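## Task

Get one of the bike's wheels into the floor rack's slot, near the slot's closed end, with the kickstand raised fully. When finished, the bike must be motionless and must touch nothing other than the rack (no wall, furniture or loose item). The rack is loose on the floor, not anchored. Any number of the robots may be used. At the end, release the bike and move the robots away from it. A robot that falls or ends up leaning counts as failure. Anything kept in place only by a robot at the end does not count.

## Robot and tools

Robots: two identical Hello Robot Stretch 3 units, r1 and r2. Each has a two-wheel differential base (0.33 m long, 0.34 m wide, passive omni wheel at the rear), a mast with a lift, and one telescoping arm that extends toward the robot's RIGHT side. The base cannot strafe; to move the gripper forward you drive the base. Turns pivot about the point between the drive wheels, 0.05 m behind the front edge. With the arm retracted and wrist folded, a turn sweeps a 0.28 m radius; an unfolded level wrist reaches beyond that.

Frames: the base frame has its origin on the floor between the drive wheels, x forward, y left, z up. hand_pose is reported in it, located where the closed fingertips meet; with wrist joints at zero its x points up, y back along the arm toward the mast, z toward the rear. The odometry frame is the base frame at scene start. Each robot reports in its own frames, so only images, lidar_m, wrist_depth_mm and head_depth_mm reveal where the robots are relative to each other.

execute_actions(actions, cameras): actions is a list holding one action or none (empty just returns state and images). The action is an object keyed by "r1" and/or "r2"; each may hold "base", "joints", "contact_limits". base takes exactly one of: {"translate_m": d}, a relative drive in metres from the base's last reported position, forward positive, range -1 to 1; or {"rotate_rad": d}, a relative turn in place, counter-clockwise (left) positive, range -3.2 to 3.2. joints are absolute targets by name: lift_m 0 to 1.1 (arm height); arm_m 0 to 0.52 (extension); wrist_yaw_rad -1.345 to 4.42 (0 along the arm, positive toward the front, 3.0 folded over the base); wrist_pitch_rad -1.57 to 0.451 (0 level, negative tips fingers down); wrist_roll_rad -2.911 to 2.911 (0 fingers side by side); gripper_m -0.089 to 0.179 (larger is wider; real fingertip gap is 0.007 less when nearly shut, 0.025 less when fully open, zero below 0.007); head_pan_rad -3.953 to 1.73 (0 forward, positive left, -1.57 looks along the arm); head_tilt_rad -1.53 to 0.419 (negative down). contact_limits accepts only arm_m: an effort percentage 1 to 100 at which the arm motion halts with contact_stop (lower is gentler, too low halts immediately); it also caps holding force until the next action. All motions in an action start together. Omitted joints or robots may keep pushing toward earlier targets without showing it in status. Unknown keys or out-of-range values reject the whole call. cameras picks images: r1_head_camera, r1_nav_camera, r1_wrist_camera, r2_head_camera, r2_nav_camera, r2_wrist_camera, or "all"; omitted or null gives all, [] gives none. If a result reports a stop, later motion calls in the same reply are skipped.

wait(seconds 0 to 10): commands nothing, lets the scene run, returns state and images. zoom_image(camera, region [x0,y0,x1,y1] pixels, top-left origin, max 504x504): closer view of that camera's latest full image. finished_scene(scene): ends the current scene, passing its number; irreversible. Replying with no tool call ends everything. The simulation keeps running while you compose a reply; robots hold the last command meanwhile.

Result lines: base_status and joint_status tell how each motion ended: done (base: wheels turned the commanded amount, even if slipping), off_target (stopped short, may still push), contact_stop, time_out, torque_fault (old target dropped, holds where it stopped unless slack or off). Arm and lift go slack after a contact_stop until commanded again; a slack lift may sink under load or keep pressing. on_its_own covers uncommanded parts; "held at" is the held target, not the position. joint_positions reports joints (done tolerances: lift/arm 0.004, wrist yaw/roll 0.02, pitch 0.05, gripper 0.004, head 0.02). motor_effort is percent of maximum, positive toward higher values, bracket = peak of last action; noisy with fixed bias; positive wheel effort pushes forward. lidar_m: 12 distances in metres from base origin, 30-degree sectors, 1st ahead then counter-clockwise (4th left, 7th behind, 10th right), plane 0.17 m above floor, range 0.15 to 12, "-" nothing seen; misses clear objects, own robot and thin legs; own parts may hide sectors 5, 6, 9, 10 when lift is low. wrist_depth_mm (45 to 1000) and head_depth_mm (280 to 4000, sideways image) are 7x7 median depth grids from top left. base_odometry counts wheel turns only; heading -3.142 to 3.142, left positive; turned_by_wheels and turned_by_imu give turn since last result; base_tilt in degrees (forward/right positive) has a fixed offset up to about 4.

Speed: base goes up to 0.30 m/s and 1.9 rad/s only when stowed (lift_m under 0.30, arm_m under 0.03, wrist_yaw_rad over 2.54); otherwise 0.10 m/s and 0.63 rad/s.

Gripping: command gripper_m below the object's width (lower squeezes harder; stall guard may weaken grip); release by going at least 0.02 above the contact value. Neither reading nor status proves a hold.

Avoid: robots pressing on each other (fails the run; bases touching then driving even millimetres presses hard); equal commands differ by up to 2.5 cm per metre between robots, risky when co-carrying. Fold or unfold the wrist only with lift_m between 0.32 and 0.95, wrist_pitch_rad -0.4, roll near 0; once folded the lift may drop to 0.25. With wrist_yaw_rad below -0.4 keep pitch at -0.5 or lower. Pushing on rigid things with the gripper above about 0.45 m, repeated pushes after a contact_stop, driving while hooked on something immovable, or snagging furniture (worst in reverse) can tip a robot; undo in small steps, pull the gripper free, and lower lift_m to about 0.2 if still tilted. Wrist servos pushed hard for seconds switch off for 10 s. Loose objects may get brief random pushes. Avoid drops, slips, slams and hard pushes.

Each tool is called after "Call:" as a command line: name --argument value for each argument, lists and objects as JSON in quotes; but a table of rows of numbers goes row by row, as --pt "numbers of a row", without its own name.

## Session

Call:
execute_actions --actions '[]'

Scene clock: 0.00 s.
r1.base_odometry: x=+0.000 y=+0.000 heading=+0.000 (m, m, rad; r1's odometry frame)
r1.turned_by_wheels: +0.000 (rad since the last result)
r1.turned_by_imu: +0.000 (rad since the last result)
r1.base_tilt: forward=-0.4 right=+1.5 (deg)
r1.lidar_m: 1.87 2.77 3.54 3.79 3.56 3.43 1.57 1.23 1.21 1.30 1.77 1.74
r1.head_depth_mm: 1751 1740 1730 1720 1707 1718 1705 / 1844 1858 1852 1849 1828 1828 1822 / 1942 2001 1990 1987 1961 1972 1955 / 2004 2162 2153 2126 2145 2124 2083 / 2010 2358 2334 2319 2325 2308 2242 / 2044 2560 2549 2556 2545 2552 2198 / 2049 2804 2843 2805 2822 2747 2201
r1.base_status: not commanded
r1.joint_positions: lift_m=+0.565 arm_m=+0.002 wrist_yaw_rad=+2.943 wrist_pitch_rad=-0.348 wrist_roll_rad=-0.015 gripper_m=+0.037 head_pan_rad=+0.018 head_tilt_rad=-0.018
r1.joint_status: not commanded
r1.motor_effort: left_wheel=+0 right_wheel=+0 lift_m=+26 arm_m=+0 wrist_yaw_rad=+1 wrist_pitch_rad=+8 wrist_roll_rad=+0 gripper_m=+1 head_pan_rad=+0 head_tilt_rad=+3 (%)
r1.hand_pose: x=+0.0246 y=+0.0815 z=+0.5934 quat_wxyz=(+0.191, +0.700, +0.054, +0.686) (m; r1's base frame)
r1.wrist_depth_mm: - - - - - - - / - - - - - - - / - - - - - - - / - - - - - - - / - - - - - - - / 910 881 - 866 817 837 850 / 771 782 752 733 741 723 717
r2.base_odometry: x=+0.000 y=+0.000 heading=+0.000 (m, m, rad; r2's odometry frame)
r2.turned_by_wheels: +0.000 (rad since the last result)
r2.turned_by_imu: +0.000 (rad since the last result)
r2.base_tilt: forward=-1.5 right=-2.3 (deg)
r2.lidar_m: 1.81 3.64 3.71 2.54 2.84 1.75 1.20 1.12 1.14 1.47 1.38 1.41
r2.head_depth_mm: 1639 1617 1602 1598 1575 1554 1549 / 1776 1812 1777 1771 1757 1732 1701 / 1861 2041 2033 1999 1980 1956 1923 / 1879 2310 2310 2280 2265 2227 2142 / 1896 2685 2719 2705 2633 2612 2265 / 1923 2872 3343 3239 3200 3032 2272 / 1942 2935 3668 3658 3635 3376 2242
r2.base_status: not commanded
r2.joint_positions: lift_m=+0.587 arm_m=+0.000 wrist_yaw_rad=+3.021 wrist_pitch_rad=-0.476 wrist_roll_rad=+0.001 gripper_m=+0.037 head_pan_rad=-0.004 head_tilt_rad=+0.011
r2.joint_status: not commanded
r2.motor_effort: left_wheel=+0 right_wheel=+1 lift_m=+25 arm_m=+0 wrist_yaw_rad=+0 wrist_pitch_rad=+4 wrist_roll_rad=+1 gripper_m=+0 head_pan_rad=-1 head_tilt_rad=+1 (%)
r2.hand_pose: x=+0.0049 y=+0.0706 z=+0.5866 quat_wxyz=(+0.208, +0.696, +0.125, +0.676) (m; r2's base frame)
r2.wrist_depth_mm: - - - - - - - / - - - - - - - / - - - - - - - / - - - - - - - / 996 972 976 993 - 984 968 / 842 845 813 826 856 839 830 / 707 717 - 717 697 718 731
pictures: r1_head_camera (sideways: a quarter turn clockwise sets it upright), r1_nav_camera (sideways: a quarter turn counterclockwise sets it upright), r1_wrist_camera, r2_head_camera (sideways: a quarter turn clockwise sets it upright), r2_nav_camera (sideways: a quarter turn counterclockwise sets it upright), r2_wrist_camera
Images, in order (width x height): r1_head_camera 896x504, r1_nav_camera 672x504, r1_wrist_camera 644x364, r2_head_camera 896x504, r2_nav_camera 672x504, r2_wrist_camera 644x364.

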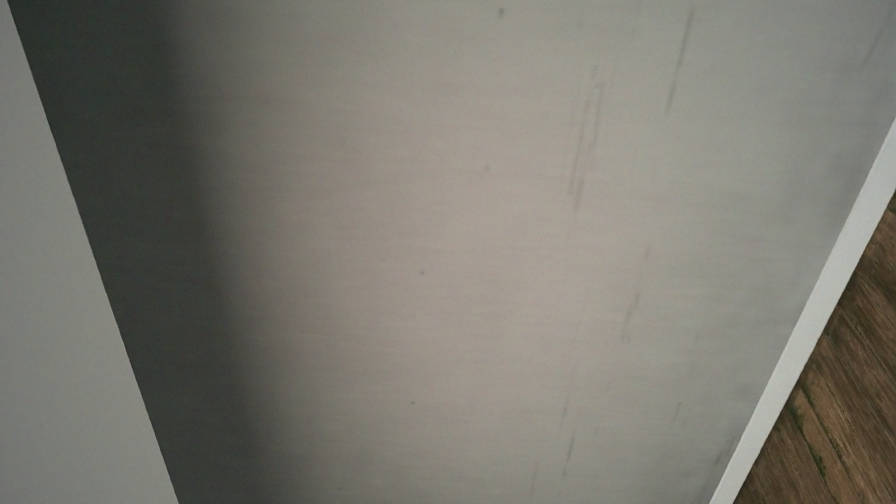

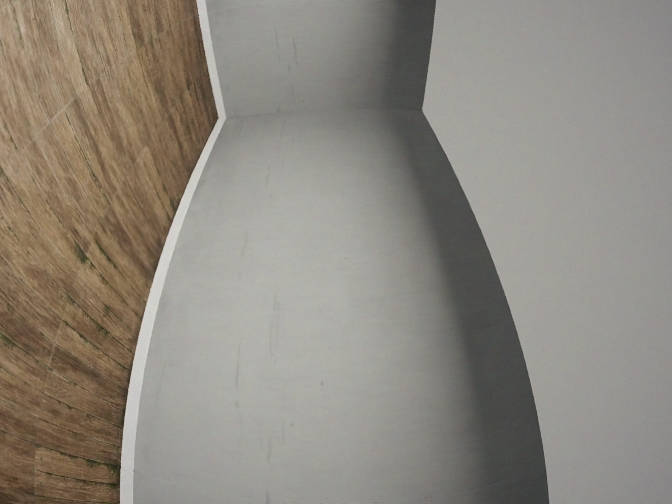

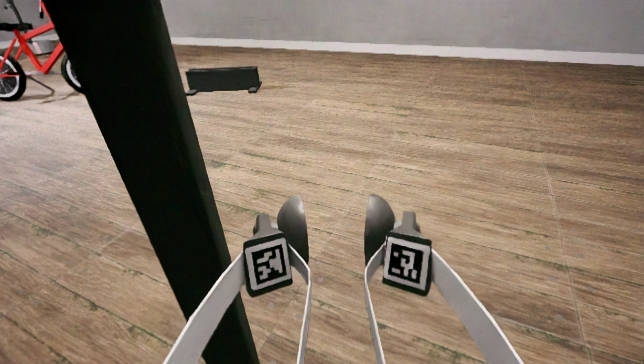

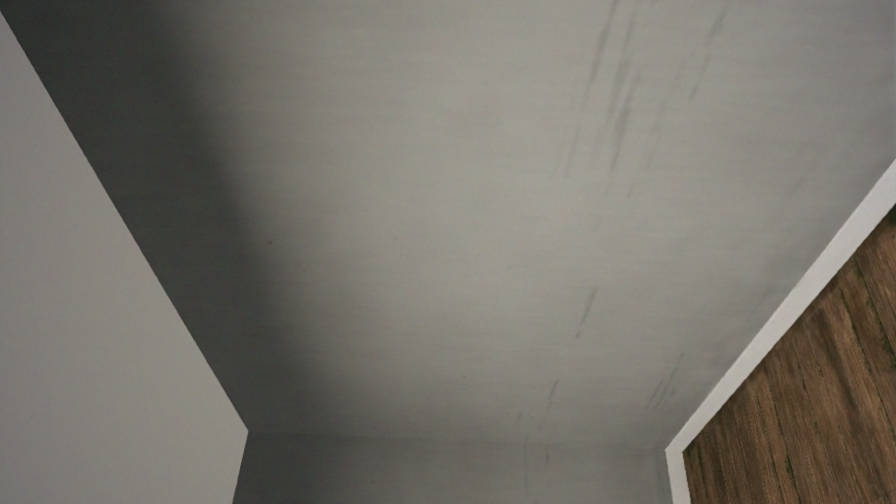

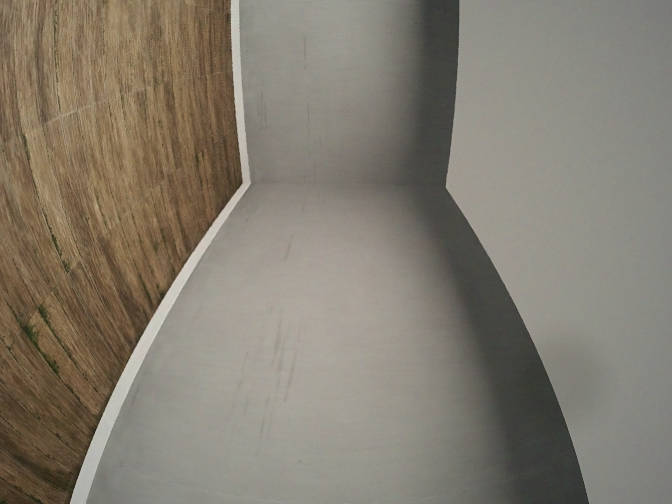

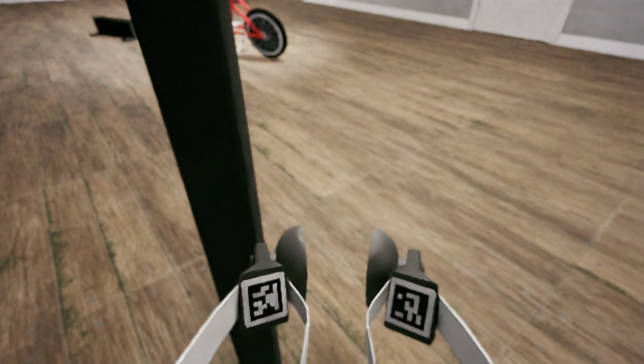

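Call:
execute_actions --actions '[{"r1": {"joints": {"head_pan_rad": 1.73, "head_tilt_rad": -0.3, "lift_m": 0.27}}, "r2": {"joints": {"head_pan_rad": 1.73, "head_tilt_rad": -0.35, "lift_m": 0.27}}}]' --cameras '["r1_head_camera", "r1_nav_camera", "r2_head_camera", "r2_nav_camera"]'

Scene clock: 15.60 s.
r1.base_odometry: x=+0.000 y=+0.000 heading=+0.000 (m, m, rad; r1's odometry frame)
r1.turned_by_wheels: +0.000 (rad since the last result)
r1.turned_by_imu: -0.001 (rad since the last result)
r1.base_tilt: forward=-0.4 right=+1.4 (deg)
r1.lidar_m: 1.86 2.77 3.53 3.82 3.57 3.42 1.57 1.23 1.21 1.29 1.77 1.74
r1.head_depth_mm: 3450 3609 3791 3846 2910 2053 1588 / 3729 3911 - - 2852 2042 1589 / - - - - 2700 2023 1578 / - - - - 2713 2029 1575 / - - - - 2780 2009 1558 / - - - - 2803 2008 1558 / - - - - - - -
r1.base_status: not commanded
r1.joint_positions: lift_m=+0.271 arm_m=+0.002 wrist_yaw_rad=+2.943 wrist_pitch_rad=-0.348 wrist_roll_rad=-0.015 gripper_m=+0.037 head_pan_rad=+1.723 head_tilt_rad=-0.296
r1.joint_status: all done
r1.motor_effort: left_wheel=+0(0) right_wheel=+0(0) lift_m=+9(24) arm_m=+0(0) wrist_yaw_rad=-1(1) wrist_pitch_rad=+8(8) wrist_roll_rad=+0(0) gripper_m=+1(0) head_pan_rad=+4(45) head_tilt_rad=-3(29) (%)
r1.hand_pose: x=+0.0246 y=+0.0815 z=+0.2996 quat_wxyz=(+0.191, +0.700, +0.054, +0.686) (m; r1's base frame)
r1.wrist_depth_mm: - - - - - - - / - - - - - - - / - - - - - - 949 / 820 791 787 770 766 736 712 / 640 635 662 602 608 589 581 / 529 517 - 520 483 489 480 / 461 - - - 422 420 415
r2.base_odometry: x=+0.000 y=+0.000 heading=+0.000 (m, m, rad; r2's odometry frame)
r2.turned_by_wheels: +0.000 (rad since the last result)
r2.turned_by_imu: -0.001 (rad since the last result)
r2.base_tilt: forward=-1.4 right=-2.3 (deg)
r2.lidar_m: 1.82 3.64 3.72 2.55 2.83 1.75 1.20 1.12 1.14 1.47 1.38 1.41
r2.head_depth_mm: - - - - 2582 1898 1491 / - - - - 2523 1876 1485 / - - - 3908 2543 1866 1484 / - - - 3159 2503 1858 1470 / - - - 3055 2471 1843 1448 / - - - 3276 2443 1821 1458 / - - - 3757 - - -
r2.base_status: not commanded
r2.joint_positions: lift_m=+0.270 arm_m=+0.000 wrist_yaw_rad=+3.021 wrist_pitch_rad=-0.476 wrist_roll_rad=+0.001 gripper_m=+0.037 head_pan_rad=+1.719 head_tilt_rad=-0.345
r2.joint_status: all done
joint sent to its limit — the command would take r2.head_pan_rad past its upper limit, so that joint was sent only as far as its limit.
r2.motor_effort: left_wheel=+0(0) right_wheel=+1(0) lift_m=+18(20) arm_m=+0(0) wrist_yaw_rad=+0(0) wrist_pitch_rad=+4(4) wrist_roll_rad=+1(1) gripper_m=+0(0) head_pan_rad=+2(26) head_tilt_rad=-2(18) (%)
r2.hand_pose: x=+0.0049 y=+0.0705 z=+0.2701 quat_wxyz=(+0.209, +0.696, +0.125, +0.676) (m; r2's base frame)
r2.wrist_depth_mm: - - - - - - - / - - - - - - - / 838 854 881 861 864 861 858 / 667 674 - 670 669 682 665 / 545 549 543 552 556 553 547 / 464 499 - - 481 464 467 / - - - - 395 401 403
pictures: r1_head_camera (sideways: a quarter turn clockwise sets it upright), r1_nav_camera (sideways: a quarter turn counterclockwise sets it upright), r2_head_camera (sideways: a quarter turn clockwise sets it upright), r2_nav_camera (sideways: a quarter turn counterclockwise sets it upright)
Images, in order (width x height): r1_head_camera 896x504, r1_nav_camera 672x504, r2_head_camera 896x504, r2_nav_camera 672x504.

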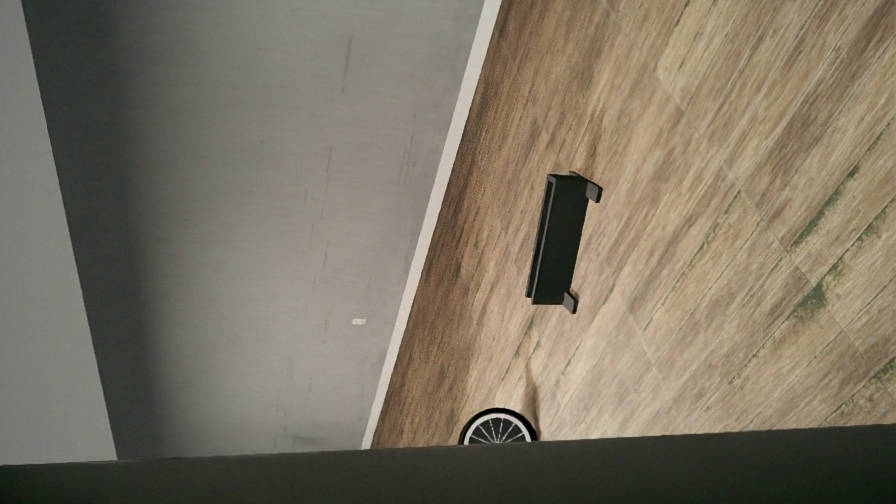

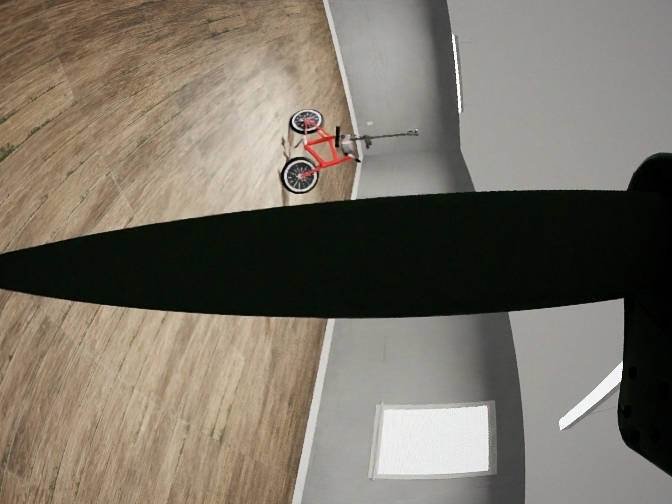

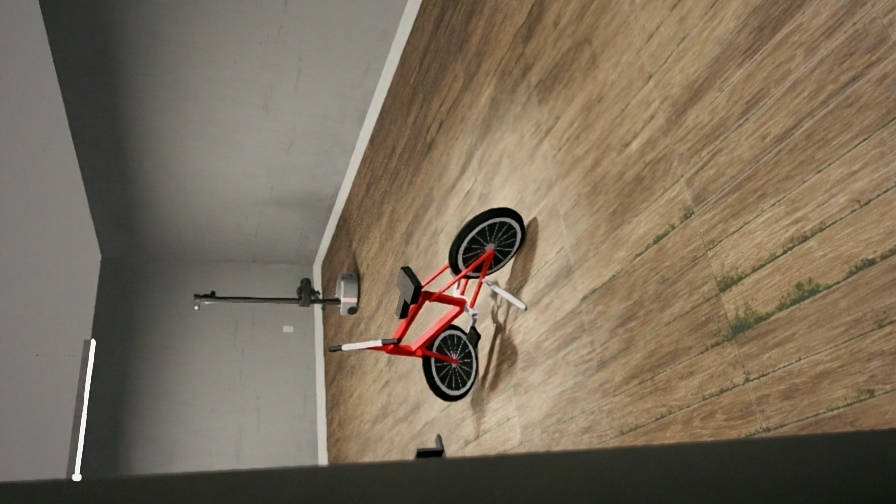

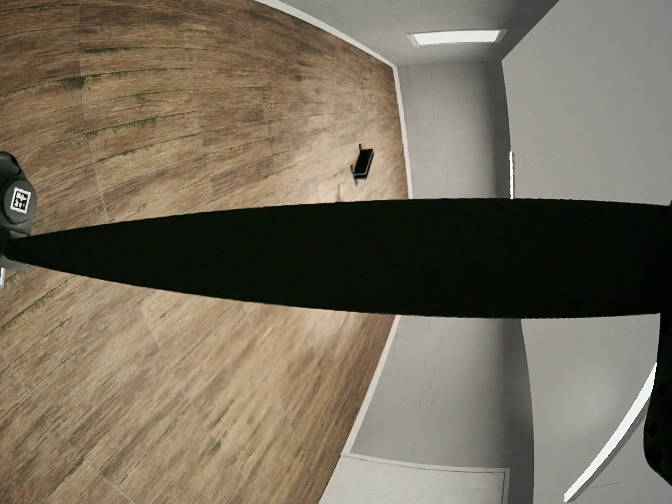

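Call:
execute_actions --actions '[{"r1": {"base": {"rotate_rad": 2.058}, "joints": {"head_pan_rad": 0.2, "head_tilt_rad": -0.45}}, "r2": {"base": {"rotate_rad": 1.678}, "joints": {"head_pan_rad": 0.2, "head_tilt_rad": -0.5}}}]' --cameras '[]'

Call:
execute_actions --actions '[{"r1": {"base": {"translate_m": 1.0}}, "r2": {"base": {"translate_m": 1.0}}}]' --cameras '[]'

Call:
execute_actions --actions '[{"r1": {"base": {"translate_m": 1.0}}, "r2": {"base": {"translate_m": 0.87}}}]' --cameras '["r1_head_camera", "r1_nav_camera", "r2_head_camera", "r2_nav_camera"]'

Scene clock: 82.10 s.
r1.base_odometry: x=+0.000 y=+0.000 heading=+2.058 (m, m, rad; r1's odometry frame)
r1.turned_by_wheels: +2.058 (rad since the last result)
r1.turned_by_imu: +2.018 (rad since the last result)
r1.base_tilt: forward=-0.4 right=+1.4 (deg)
r1.lidar_m: 2.99 4.06 1.65 1.24 1.22 1.27 1.78 1.74 1.83 2.57 3.53 3.70
r1.head_depth_mm: - - - 3140 2223 1723 1403 / - - - 3154 2220 1710 1392 / - - - 3112 2193 1699 1385 / - - - 3081 2190 1696 1384 / - - - 3091 2183 1692 1373 / - - - 3009 2144 1680 1369 / - - - 2967 2149 1671 1371
r1.base_status: done
r1.joint_positions: lift_m=+0.271 arm_m=+0.002 wrist_yaw_rad=+2.943 wrist_pitch_rad=-0.348 wrist_roll_rad=-0.015 gripper_m=+0.037 head_pan_rad=+0.207 head_tilt_rad=-0.445
r1.joint_status: all done
r1.motor_effort: left_wheel=-2(9) right_wheel=+2(9) lift_m=+9(9) arm_m=+0(0) wrist_yaw_rad=+0(1) wrist_pitch_rad=+7(7) wrist_roll_rad=-1(0) gripper_m=+1(1) head_pan_rad=-3(41) head_tilt_rad=-3(22) (%)
r1.hand_pose: x=+0.0246 y=+0.0814 z=+0.2996 quat_wxyz=(+0.191, +0.700, +0.054, +0.686) (m; r1's base frame)
r1.wrist_depth_mm: 884 - - - - - - / 941 - - - - - - / 980 - - - - 960 969 / 808 795 782 775 749 731 701 / 637 624 652 611 612 586 577 / 526 521 - 518 480 498 482 / 453 - - - 426 417 413
r2.base_odometry: x=+0.000 y=+0.000 heading=+1.678 (m, m, rad; r2's odometry frame)
r2.turned_by_wheels: +1.678 (rad since the last result)
r2.turned_by_imu: +1.677 (rad since the last result)
r2.base_tilt: forward=-1.5 right=-2.4 (deg)
r2.lidar_m: 2.55 4.18 1.58 1.16 1.14 1.17 1.43 1.38 1.44 1.99 3.63 3.78
r2.head_depth_mm: - - - 2817 2071 1639 1338 / - - - 2686 2066 1630 1334 / - - 4000 2779 2027 1606 1310 / - - 3318 2768 2021 1596 1319 / - - - 2772 1980 1586 1309 / - - 3966 2682 1976 1568 1299 / - - - 2640 1969 1555 1287
r2.base_status: done
r2.joint_positions: lift_m=+0.270 arm_m=+0.000 wrist_yaw_rad=+3.021 wrist_pitch_rad=-0.476 wrist_roll_rad=+0.001 gripper_m=+0.037 head_pan_rad=+0.207 head_tilt_rad=-0.494
r2.joint_status: all done
r2.motor_effort: left_wheel=-1(7) right_wheel=+3(9) lift_m=+18(19) arm_m=+0(0) wrist_yaw_rad=+0(0) wrist_pitch_rad=+4(4) wrist_roll_rad=+1(1) gripper_m=+0(0) head_pan_rad=-3(26) head_tilt_rad=-3(11) (%)
r2.hand_pose: x=+0.0049 y=+0.0705 z=+0.2701 quat_wxyz=(+0.209, +0.696, +0.125, +0.676) (m; r2's base frame)
r2.wrist_depth_mm: 822 895 - - - - - / 865 977 - - - - - / 842 848 854 862 856 849 863 / 676 670 - 673 670 678 674 / 542 546 544 548 558 554 551 / 461 496 - - 478 469 467 / - - - - 399 401 401
pictures: none
No camera images: the call's "cameras" was empty. Leave "cameras" out to get every camera's image.

Scene clock: 87.27 s.
r1.base_odometry: x=-0.468 y=+0.884 heading=+2.058 (m, m, rad; r1's odometry frame)
r1.turned_by_wheels: +0.000 (rad since the last result)
r1.turned_by_imu: +0.006 (rad since the last result)
r1.base_tilt: forward=-0.4 right=+1.4 (deg)
r1.lidar_m: 2.00 5.58 2.27 1.72 1.69 1.76 2.49 2.62 2.75 3.18 3.09 3.24
r1.head_depth_mm: - - - 3180 2241 1715 1397 / - - - 2253 2213 1718 1393 / - - - 2645 2180 1707 1388 / - - - 2724 2183 1693 1382 / - - - 3045 2174 1690 1375 / - - - 3038 2171 1687 1372 / - - - 3021 2146 1672 1370
r1.base_status: done
r1.joint_positions: lift_m=+0.271 arm_m=+0.002 wrist_yaw_rad=+2.943 wrist_pitch_rad=-0.348 wrist_roll_rad=-0.015 gripper_m=+0.037 head_pan_rad=+0.207 head_tilt_rad=-0.446
r1.joint_status: not commanded
r1.motor_effort: left_wheel=-3(7) right_wheel=+2(7) lift_m=+9(9) arm_m=+0(0) wrist_yaw_rad=-1(0) wrist_pitch_rad=+8(7) wrist_roll_rad=+0(0) gripper_m=+1(1) head_pan_rad=-4(3) head_tilt_rad=-3(3) (%)
r1.hand_pose: x=+0.0246 y=+0.0814 z=+0.2996 quat_wxyz=(+0.191, +0.700, +0.054, +0.686) (m; r1's base frame)
r1.wrist_depth_mm: - - - - - - - / - - - - - - - / - - - - 991 977 961 / 808 790 791 771 755 742 723 / 645 638 643 607 615 591 578 / 517 527 - 528 483 497 483 / 457 - - - 424 422 420
r2.base_odometry: x=-0.107 y=+0.994 heading=+1.678 (m, m, rad; r2's odometry frame)
r2.turned_by_wheels: +0.000 (rad since the last result)
r2.turned_by_imu: -0.002 (rad since the last result)
r2.base_tilt: forward=-1.4 right=-2.3 (deg)
r2.lidar_m: 1.55 2.07 2.26 1.67 1.63 1.68 2.32 2.26 2.35 3.23 3.12 3.25
r2.head_depth_mm: - - - 2856 2066 1617 1332 / - - - 2793 1897 1607 1323 / - - - 2613 1954 1607 1324 / - - - 2316 2024 1588 1320 / - - 3886 2353 1985 1589 1304 / - - - 2658 1985 1568 1308 / - - - 2637 1975 1563 1303
r2.base_status: done
r2.joint_positions: lift_m=+0.270 arm_m=+0.000 wrist_yaw_rad=+3.021 wrist_pitch_rad=-0.476 wrist_roll_rad=+0.001 gripper_m=+0.037 head_pan_rad=+0.207 head_tilt_rad=-0.495
r2.joint_status: not commanded
r2.motor_effort: left_wheel=-2(5) right_wheel=+2(7) lift_m=+19(19) arm_m=+0(0) wrist_yaw_rad=+1(0) wrist_pitch_rad=+4(4) wrist_roll_rad=+1(1) gripper_m=+0(0) head_pan_rad=-2(1) head_tilt_rad=-2(2) (%)
r2.hand_pose: x=+0.0049 y=+0.0705 z=+0.2701 quat_wxyz=(+0.209, +0.696, +0.125, +0.676) (m; r2's base frame)
r2.wrist_depth_mm: - - - - - - - / - - - - - - - / 853 850 861 861 866 846 856 / 661 665 - 670 674 669 675 / 547 544 548 551 558 550 546 / 463 494 - - 480 464 462 / - - - - 393 407 407
pictures: none
No camera images: the call's "cameras" was empty. Leave "cameras" out to get every camera's image.

Scene clock: 92.37 s.
r1.base_odometry: x=-0.936 y=+1.768 heading=+2.058 (m, m, rad; r1's odometry frame)
r1.turned_by_wheels: +0.000 (rad since the last result)
r1.turned_by_imu: +0.006 (rad since the last result)
r1.base_tilt: forward=-0.4 right=+1.5 (deg)
r1.lidar_m: 1.01 1.41 2.83 2.18 2.15 2.24 3.18 3.50 3.59 2.70 2.64 2.77
r1.head_depth_mm: - - - 3142 2216 1671 1365 / - - - 3099 2121 1351 1345 / - - - 3076 2042 1352 1349 / - - - 2563 1728 1647 1379 / - - - 3061 1800 1690 1378 / - - - 3029 2159 1682 1372 / - - - 3009 2147 1678 1362
r1.base_status: done
r1.joint_positions: lift_m=+0.271 arm_m=+0.002 wrist_yaw_rad=+2.943 wrist_pitch_rad=-0.348 wrist_roll_rad=-0.015 gripper_m=+0.037 head_pan_rad=+0.207 head_tilt_rad=-0.446
r1.joint_status: not commanded
r1.motor_effort: left_wheel=-2(7) right_wheel=+2(7) lift_m=+9(9) arm_m=+0(1) wrist_yaw_rad=-1(2) wrist_pitch_rad=+8(8) wrist_roll_rad=+0(0) gripper_m=+1(0) head_pan_rad=-3(3) head_tilt_rad=-3(2) (%)
r1.hand_pose: x=+0.0246 y=+0.0814 z=+0.2996 quat_wxyz=(+0.191, +0.700, +0.054, +0.686) (m; r1's base frame)
r1.wrist_depth_mm: - - - - - - - / - - - - - - - / - - - - - 985 944 / 818 799 782 786 754 743 729 / 650 632 656 616 605 585 572 / 525 525 - 527 484 488 483 / 465 - - - 425 421 412
r2.base_odometry: x=-0.200 y=+1.859 heading=+1.678 (m, m, rad; r2's odometry frame)
r2.turned_by_wheels: +0.000 (rad since the last result)
r2.turned_by_imu: -0.002 (rad since the last result)
r2.base_tilt: forward=-1.4 right=-2.3 (deg)
r2.lidar_m: 0.68 0.96 2.87 2.12 2.06 2.12 2.93 3.00 3.15 2.82 2.71 2.83
r2.head_depth_mm: - - - 2838 2058 1619 1336 / - - - 2798 2067 1613 1337 / - - - 2801 2031 1601 1087 / - - 3982 2617 2028 1334 1243 / - - - 2563 2014 1372 1276 / - - - 2540 1486 1520 1300 / - - - 2618 1644 1577 1293
r2.base_status: done
r2.joint_positions: lift_m=+0.270 arm_m=+0.000 wrist_yaw_rad=+3.021 wrist_pitch_rad=-0.476 wrist_roll_rad=+0.001 gripper_m=+0.037 head_pan_rad=+0.207 head_tilt_rad=-0.495
r2.joint_status: not commanded
r2.motor_effort: left_wheel=-1(4) right_wheel=+4(9) lift_m=+18(19) arm_m=+0(0) wrist_yaw_rad=+0(1) wrist_pitch_rad=+4(4) wrist_roll_rad=+1(1) gripper_m=+0(0) head_pan_rad=-2(2) head_tilt_rad=-2(2) (%)
r2.hand_pose: x=+0.0049 y=+0.0705 z=+0.2701 quat_wxyz=(+0.209, +0.696, +0.125, +0.676) (m; r2's base frame)
r2.wrist_depth_mm: - - - - - - - / - - - - - - - / 855 853 855 856 849 871 857 / 668 660 - 673 678 679 666 / 547 550 544 548 566 552 550 / 463 493 - - 474 467 467 / - - - - 389 403 407
pictures: r1_head_camera (sideways: a quarter turn clockwise sets it upright), r1_nav_camera (sideways: a quarter turn counterclockwise sets it upright), r2_head_camera (sideways: a quarter turn clockwise sets it upright), r2_nav_camera (sideways: a quarter turn counterclockwise sets it upright)
Images, in order (width x height): r1_head_camera 896x504, r1_nav_camera 672x504, r2_head_camera 896x504, r2_nav_camera 672x504.

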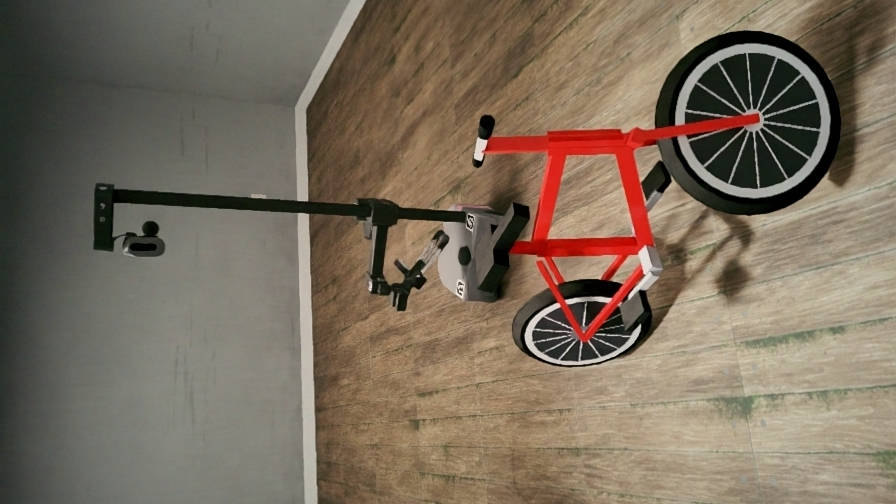

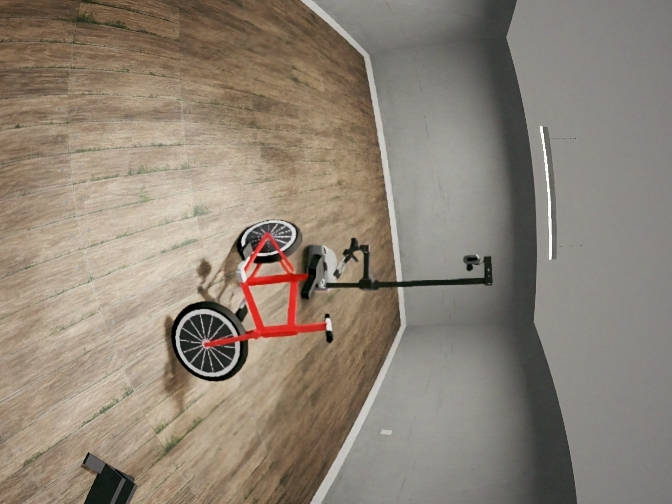

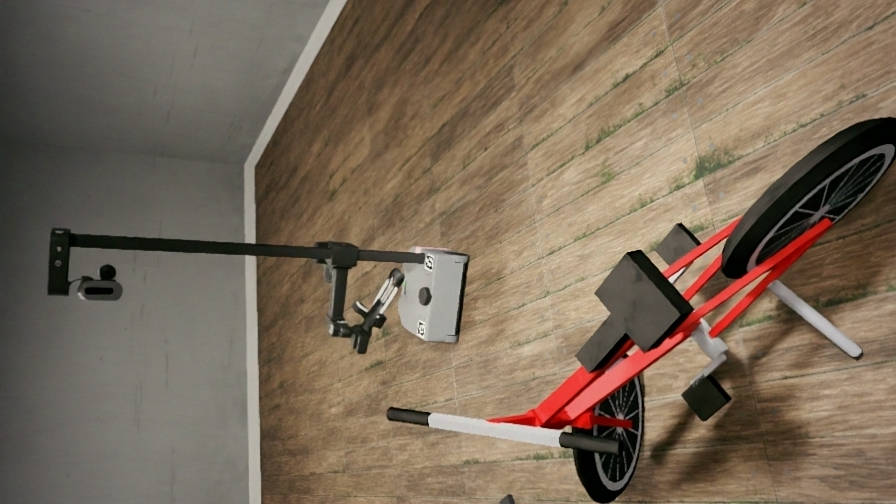

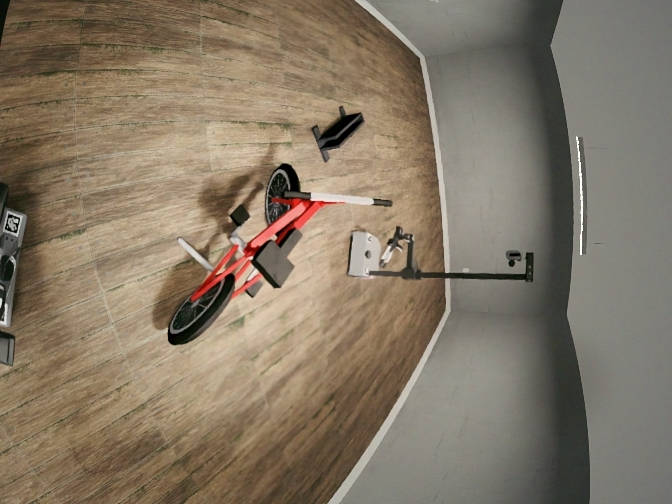

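Call:
execute_actions --actions '[{"r1": {"base": {"rotate_rad": 0.62}}, "r2": {"base": {"rotate_rad": 0.968}}}]' --cameras '[]'

Call:
execute_actions --actions '[{"r1": {"base": {"translate_m": 1.0}}, "r2": {"base": {"translate_m": 0.83}, "joints": {"head_pan_rad": -1.57, "head_tilt_rad": -0.94}}}]' --cameras '[]'

Call:
execute_actions --actions '[{"r1": {"base": {"translate_m": 0.083}}, "r2": {"joints": {"lift_m": 0.5}}}]' --cameras '[]'

Call:
execute_actions --actions '[{"r1": {"base": {"rotate_rad": 0.306}, "joints": {"head_pan_rad": -1.57, "head_tilt_rad": -0.94}}, "r2": {"joints": {"wrist_yaw_rad": 0.0}}}]' --cameras '["r1_head_camera", "r1_nav_camera", "r2_head_camera", "r2_nav_camera"]'

Scene clock: 140.13 s.
r1.base_odometry: x=-0.936 y=+1.768 heading=+2.678 (m, m, rad; r1's odometry frame)
r1.turned_by_wheels: +0.620 (rad since the last result)
r1.turned_by_imu: +0.608 (rad since the last result)
r1.base_tilt: forward=-0.4 right=+1.4 (deg)
r1.lidar_m: 1.57 2.67 2.14 2.12 2.31 3.53 3.50 3.31 2.66 2.64 1.09 1.01
r1.head_depth_mm: - - - 3149 2213 1723 1396 / - - - 3119 2205 1704 1393 / - - - 3079 2215 1707 1387 / - - - 3071 2200 1689 1385 / - - - 3053 2178 1688 1372 / 3478 3647 3950 3016 2162 1680 1375 / 3007 3080 3266 3016 2161 1675 1363
r1.base_status: done
r1.joint_positions: lift_m=+0.271 arm_m=+0.002 wrist_yaw_rad=+2.943 wrist_pitch_rad=-0.348 wrist_roll_rad=-0.015 gripper_m=+0.037 head_pan_rad=+0.207 head_tilt_rad=-0.446
r1.joint_status: not commanded
r1.motor_effort: left_wheel=-3(12) right_wheel=+2(7) lift_m=+9(9) arm_m=-1(0) wrist_yaw_rad=-1(0) wrist_pitch_rad=+7(8) wrist_roll_rad=+0(0) gripper_m=+1(1) head_pan_rad=-3(4) head_tilt_rad=-3(3) (%)
r1.hand_pose: x=+0.0246 y=+0.0814 z=+0.2996 quat_wxyz=(+0.191, +0.700, +0.054, +0.686) (m; r1's base frame)
r1.wrist_depth_mm: - - - - - - - / - - - - - - - / - - - - - 950 946 / 827 794 793 764 748 734 708 / 648 634 659 611 611 589 577 / 536 525 - 519 483 490 485 / 459 - - - 428 422 414
r2.base_odometry: x=-0.200 y=+1.859 heading=+2.646 (m, m, rad; r2's odometry frame)
r2.turned_by_wheels: +0.968 (rad since the last result)
r2.turned_by_imu: +0.968 (rad since the last result)
r2.base_tilt: forward=-1.5 right=-2.3 (deg)
r2.lidar_m: 3.14 2.17 2.04 2.08 2.71 3.00 3.08 2.89 2.70 2.77 0.69 0.84
r2.head_depth_mm: - - - 2853 2073 1627 1337 / 3769 - - 2802 2042 1630 1320 / 3242 3671 3880 2769 2040 1607 1315 / 2849 3188 3439 2725 2015 1580 1314 / 2539 2800 3070 2721 1981 1582 1304 / 2312 2497 2700 2665 1976 1570 1301 / 2080 2241 2400 2512 1965 1565 1302
r2.base_status: done
r2.joint_positions: lift_m=+0.270 arm_m=+0.000 wrist_yaw_rad=+3.021 wrist_pitch_rad=-0.476 wrist_roll_rad=+0.001 gripper_m=+0.037 head_pan_rad=+0.207 head_tilt_rad=-0.495
r2.joint_status: not commanded
r2.motor_effort: left_wheel=-2(6) right_wheel=+3(9) lift_m=+18(19) arm_m=-1(0) wrist_yaw_rad=+0(1) wrist_pitch_rad=+4(4) wrist_roll_rad=+1(1) gripper_m=+0(0) head_pan_rad=-2(3) head_tilt_rad=-2(2) (%)
r2.hand_pose: x=+0.0049 y=+0.0705 z=+0.2701 quat_wxyz=(+0.209, +0.696, +0.125, +0.676) (m; r2's base frame)
r2.wrist_depth_mm: - - - - - - - / - - - - - - - / 866 841 851 853 875 853 874 / 670 663 - 666 669 666 672 / 543 541 545 544 556 552 556 / 466 495 - - 476 468 468 / - - - - 395 404 403
pictures: none
No camera images: the call's "cameras" was empty. Leave "cameras" out to get every camera's image.

Scene clock: 145.23 s.
r1.base_odometry: x=-1.830 y=+2.215 heading=+2.677 (m, m, rad; r1's odometry frame)
r1.turned_by_wheels: +0.000 (rad since the last result)
r1.turned_by_imu: +0.006 (rad since the last result)
r1.base_tilt: forward=-0.4 right=+1.4 (deg)
r1.lidar_m: 4.26 2.47 2.00 1.98 2.17 3.33 4.46 3.48 0.66 0.50 0.58 0.62
r1.head_depth_mm: 3609 3848 - 3157 2228 1712 1391 / 3680 3954 - 3139 2214 1706 1384 / 3844 - - 3125 2210 1704 1388 / 3986 - - 3059 2178 1703 1385 / 3808 - - 3055 2174 1679 1375 / 3193 3420 3628 3031 2172 1680 1367 / 2764 2891 3036 2980 2163 1665 1362
r1.base_status: done
r1.joint_positions: lift_m=+0.271 arm_m=+0.002 wrist_yaw_rad=+2.943 wrist_pitch_rad=-0.348 wrist_roll_rad=-0.015 gripper_m=+0.037 head_pan_rad=+0.207 head_tilt_rad=-0.446
r1.joint_status: not commanded
r1.motor_effort: left_wheel=-2(7) right_wheel=+2(7) lift_m=+9(9) arm_m=+0(0) wrist_yaw_rad=+0(1) wrist_pitch_rad=+8(8) wrist_roll_rad=+0(0) gripper_m=+0(0) head_pan_rad=-3(4) head_tilt_rad=-3(3) (%)
r1.hand_pose: x=+0.0246 y=+0.0814 z=+0.2996 quat_wxyz=(+0.191, +0.700, +0.054, +0.686) (m; r1's base frame)
r1.wrist_depth_mm: - - - - - - - / - - - - - - - / - - - - - 977 987 / 818 772 795 771 750 735 704 / 645 626 656 601 599 588 581 / 526 519 - 523 481 490 482 / 460 - - - 425 420 416
r2.base_odometry: x=-0.929 y=+2.254 heading=+2.645 (m, m, rad; r2's odometry frame)
r2.turned_by_wheels: +0.000 (rad since the last result)
r2.turned_by_imu: -0.002 (rad since the last result)
r2.base_tilt: forward=-1.4 right=-2.3 (deg)
r2.lidar_m: 2.57 1.79 1.68 1.71 2.23 3.76 3.82 3.27 0.60 0.50 0.64 4.97
r2.head_depth_mm: 2709 2338 1901 1631 1312 1264 1124 / 2805 2288 1891 1566 1217 1253 1128 / 2864 2268 1886 1607 1335 1252 1160 / 2657 1548 1549 1560 1323 1248 - / 2831 1397 1591 1550 1325 1229 1104 / 2772 2222 1849 1054 1340 1233 1099 / 2753 2199 1779 1568 1304 1229 1099
r2.base_status: done
r2.joint_positions: lift_m=+0.270 arm_m=+0.000 wrist_yaw_rad=+3.021 wrist_pitch_rad=-0.476 wrist_roll_rad=+0.001 gripper_m=+0.037 head_pan_rad=-1.563 head_tilt_rad=-0.929
r2.joint_status: all done
r2.motor_effort: left_wheel=-1(4) right_wheel=+2(7) lift_m=+19(19) arm_m=+0(0) wrist_yaw_rad=+1(0) wrist_pitch_rad=+4(4) wrist_roll_rad=+1(1) gripper_m=+0(0) head_pan_rad=-2(26) head_tilt_rad=-4(24) (%)
r2.hand_pose: x=+0.0049 y=+0.0705 z=+0.2701 quat_wxyz=(+0.209, +0.696, +0.125, +0.676) (m; r2's base frame)
r2.wrist_depth_mm: - - - - - - - / - - - - - - - / 866 853 863 851 850 873 866 / 657 664 - 670 673 668 673 / 546 542 544 548 567 548 553 / 466 498 - - 482 464 462 / - - - - 391 405 404
pictures: none
No camera images: the call's "cameras" was empty. Leave "cameras" out to get every camera's image.

Scene clock: 148.17 s.
r1.base_odometry: x=-1.904 y=+2.252 heading=+2.677 (m, m, rad; r1's odometry frame)
r1.turned_by_wheels: +0.000 (rad since the last result)
r1.turned_by_imu: +0.000 (rad since the last result)
r1.base_tilt: forward=-0.4 right=+1.4 (deg)
r1.lidar_m: 4.19 2.44 1.99 1.97 2.15 3.32 4.55 3.49 0.53 0.60 0.53 0.59
r1.head_depth_mm: 3543 3724 - 3161 2228 1719 1394 / 3699 3901 - 3123 2213 1709 1385 / 3786 - - 3113 2190 1697 1375 / 3869 - - 3071 2178 1693 1386 / 3799 - - 3057 2172 1685 1384 / 3181 3340 3578 3034 2156 1677 1370 / 2769 2895 3028 2984 2141 1674 1367
r1.base_status: done
r1.joint_positions: lift_m=+0.271 arm_m=+0.002 wrist_yaw_rad=+2.943 wrist_pitch_rad=-0.348 wrist_roll_rad=-0.015 gripper_m=+0.037 head_pan_rad=+0.207 head_tilt_rad=-0.446
r1.joint_status: not commanded
r1.motor_effort: left_wheel=-2(8) right_wheel=+2(6) lift_m=+9(9) arm_m=+0(0) wrist_yaw_rad=+0(0) wrist_pitch_rad=+8(8) wrist_roll_rad=+0(0) gripper_m=+1(0) head_pan_rad=-3(4) head_tilt_rad=-3(3) (%)
r1.hand_pose: x=+0.0246 y=+0.0814 z=+0.2996 quat_wxyz=(+0.191, +0.700, +0.054, +0.686) (m; r1's base frame)
r1.wrist_depth_mm: - - - - - - - / - - - - - - - / - - - - 976 977 969 / 838 781 782 787 753 742 706 / 635 631 651 610 620 597 573 / 528 527 - 527 481 495 485 / 457 - - - 426 419 414
r2.base_odometry: x=-0.929 y=+2.254 heading=+2.645 (m, m, rad; r2's odometry frame)
r2.turned_by_wheels: +0.000 (rad since the last result)
r2.turned_by_imu: -0.001 (rad since the last result)
r2.base_tilt: forward=-1.4 right=-2.3 (deg)
r2.lidar_m: 2.58 1.78 1.68 1.72 2.23 3.76 3.85 3.27 0.60 0.50 0.63 4.99
r2.head_depth_mm: 2718 2320 1910 1630 1317 1252 1128 / 2773 2298 1909 1549 1213 1256 1121 / 2669 2209 1800 1606 1329 1258 - / 2804 1390 1533 1529 1326 1265 - / 2794 2180 1804 1546 1315 1252 1107 / 2851 2197 1846 1052 1338 1225 1102 / 2783 2224 1788 1579 1301 1225 1098
r2.base_status: not commanded
r2.joint_positions: lift_m=+0.500 arm_m=+0.000 wrist_yaw_rad=+3.021 wrist_pitch_rad=-0.477 wrist_roll_rad=+0.001 gripper_m=+0.037 head_pan_rad=-1.563 head_tilt_rad=-0.929
r2.joint_status: all done
r2.motor_effort: left_wheel=-1(2) right_wheel=+2(2) lift_m=+31(32) arm_m=+0(0) wrist_yaw_rad=+0(1) wrist_pitch_rad=+4(4) wrist_roll_rad=+1(1) gripper_m=+0(1) head_pan_rad=-3(3) head_tilt_rad=-4(4) (%)
r2.hand_pose: x=+0.0049 y=+0.0705 z=+0.4994 quat_wxyz=(+0.209, +0.696, +0.125, +0.676) (m; r2's base frame)
r2.wrist_depth_mm: - - - - - - - / - - - - - - - / - - - - - - - / - - - - - - - / 846 858 868 862 883 854 864 / 725 725 718 718 756 737 749 / 637 638 - 635 615 637 646
pictures: none
No camera images: the call's "cameras" was empty. Leave "cameras" out to get every camera's image.

Scene clock: 150.70 s.
r1.base_odometry: x=-1.904 y=+2.252 heading=+2.983 (m, m, rad; r1's odometry frame)
r1.turned_by_wheels: +0.306 (rad since the last result)
r1.turned_by_imu: +0.300 (rad since the last result)
r1.base_tilt: forward=-0.4 right=+1.4 (deg)
r1.lidar_m: 3.01 2.10 1.97 2.01 2.61 4.54 4.33 2.96 0.53 0.53 0.54 4.16
r1.head_depth_mm: 2528 2297 1903 1554 1081 1211 1122 / 2606 2299 1905 1542 1366 1251 1144 / 2617 2099 1548 1508 1335 1254 1156 / 1177 2142 1614 1010 1211 1230 - / 2827 2270 1883 1517 1145 1241 1120 / 2856 2267 1873 1615 1132 1251 1121 / 2842 2269 1876 1610 1137 1246 1115
r1.base_status: done
r1.joint_positions: lift_m=+0.271 arm_m=+0.002 wrist_yaw_rad=+2.943 wrist_pitch_rad=-0.348 wrist_roll_rad=-0.015 gripper_m=+0.037 head_pan_rad=-1.563 head_tilt_rad=-0.929
r1.joint_status: all done
r1.motor_effort: left_wheel=-2(10) right_wheel=+2(7) lift_m=+9(9) arm_m=-1(0) wrist_yaw_rad=+0(0) wrist_pitch_rad=+7(8) wrist_roll_rad=+0(1) gripper_m=+1(1) head_pan_rad=-4(42) head_tilt_rad=-7(42) (%)
r1.hand_pose: x=+0.0246 y=+0.0814 z=+0.2996 quat_wxyz=(+0.191, +0.700, +0.054, +0.686) (m; r1's base frame)
r1.wrist_depth_mm: - - - - - - - / - - - - - - - / - - - - - 965 946 / 824 779 780 759 753 731 733 / 644 640 642 608 618 586 584 / 529 522 - 526 478 490 484 / 461 - - - 424 421 417
r2.base_odometry: x=-0.929 y=+2.254 heading=+2.645 (m, m, rad; r2's odometry frame)
r2.turned_by_wheels: +0.000 (rad since the last result)
r2.turned_by_imu: +0.000 (rad since the last result)
r2.base_tilt: forward=-1.5 right=-2.3 (deg)
r2.lidar_m: 2.59 1.78 1.68 1.71 2.23 3.75 3.84 3.25 0.60 0.50 0.64 4.97
r2.head_depth_mm: 2755 2335 1917 1641 1314 1252 1125 / 2788 2294 1891 1557 1217 1251 1122 / 2914 2283 1806 1575 1339 1243 - / 2732 1344 1568 1515 1235 - - / 2819 2104 1813 1534 1325 1231 1125 / 2811 2223 1849 1055 1330 1227 1106 / 2713 2183 1778 1583 1303 1220 1092
r2.base_status: not commanded
r2.joint_positions: lift_m=+0.500 arm_m=+0.000 wrist_yaw_rad=+0.003 wrist_pitch_rad=-0.477 wrist_roll_rad=+0.001 gripper_m=+0.037 head_pan_rad=-1.563 head_tilt_rad=-0.929
r2.joint_status: all done
r2.motor_effort: left_wheel=-2(1) right_wheel=+3(2) lift_m=+31(31) arm_m=+0(0) wrist_yaw_rad=-3(4) wrist_pitch_rad=+4(4) wrist_roll_rad=+1(1) gripper_m=+1(0) head_pan_rad=-3(2) head_tilt_rad=-4(4) (%)
r2.hand_pose: x=-0.0208 y=-0.3612 z=+0.4994 quat_wxyz=(+0.687, +0.168, -0.687, -0.166) (m; r2's base frame)
r2.wrist_depth_mm: - 271 - 146 - - - / - 300 - 140 291 290 - / - 357 329 328 132 261 252 / - 412 - 960 371 - - / 863 451 622 519 584 442 415 / 428 583 734 530 521 521 527 / 591 630 602 616 615 639 643
pictures: r1_head_camera (sideways: a quarter turn clockwise sets it upright), r1_nav_camera (sideways: a quarter turn counterclockwise sets it upright), r2_head_camera (sideways: a quarter turn clockwise sets it upright), r2_nav_camera (sideways: a quarter turn counterclockwise sets it upright)
Images, in order (width x height): r1_head_camera 896x504, r1_nav_camera 672x504, r2_head_camera 896x504, r2_nav_camera 672x504.

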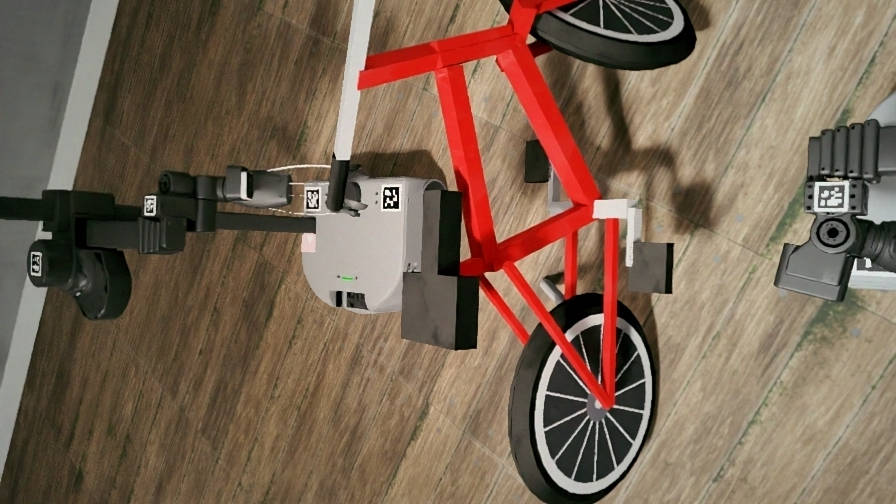

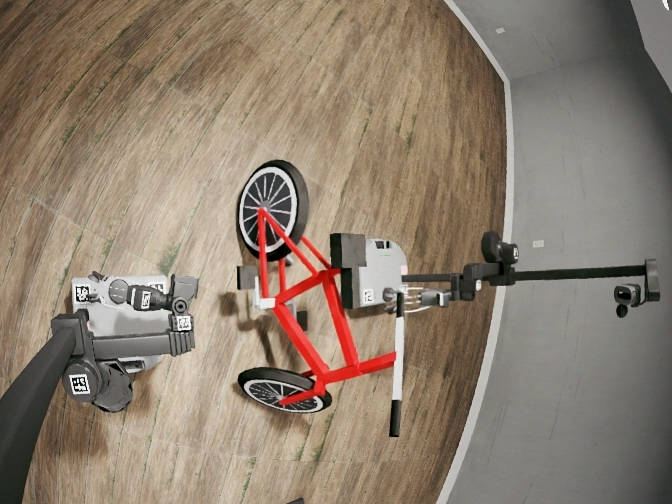

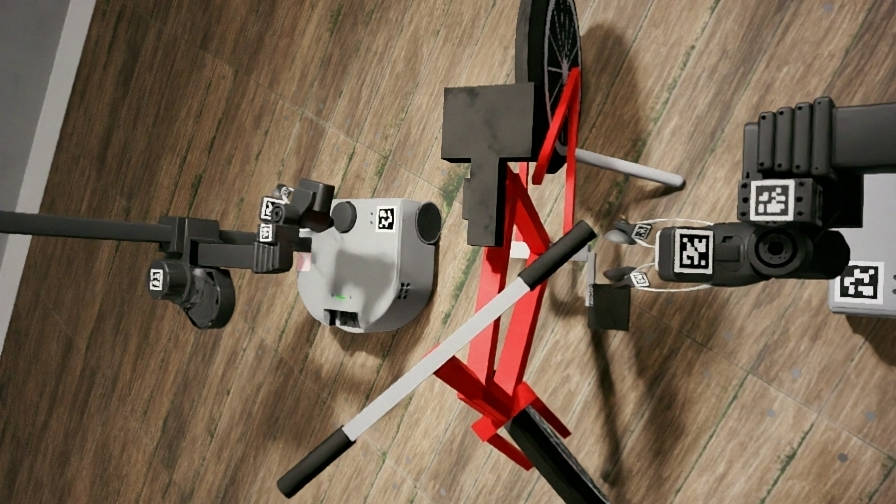

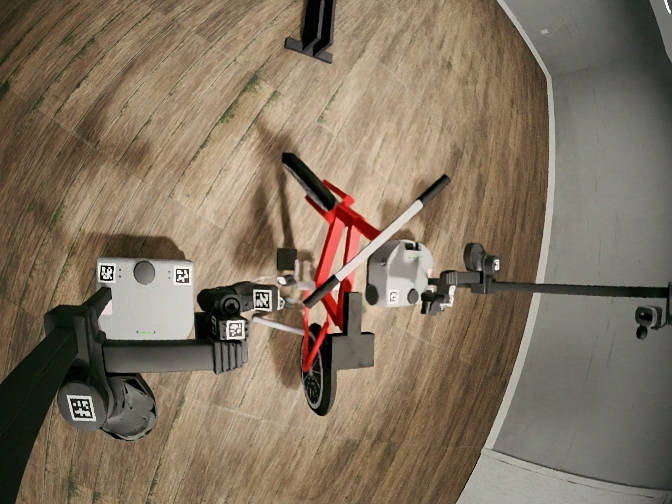

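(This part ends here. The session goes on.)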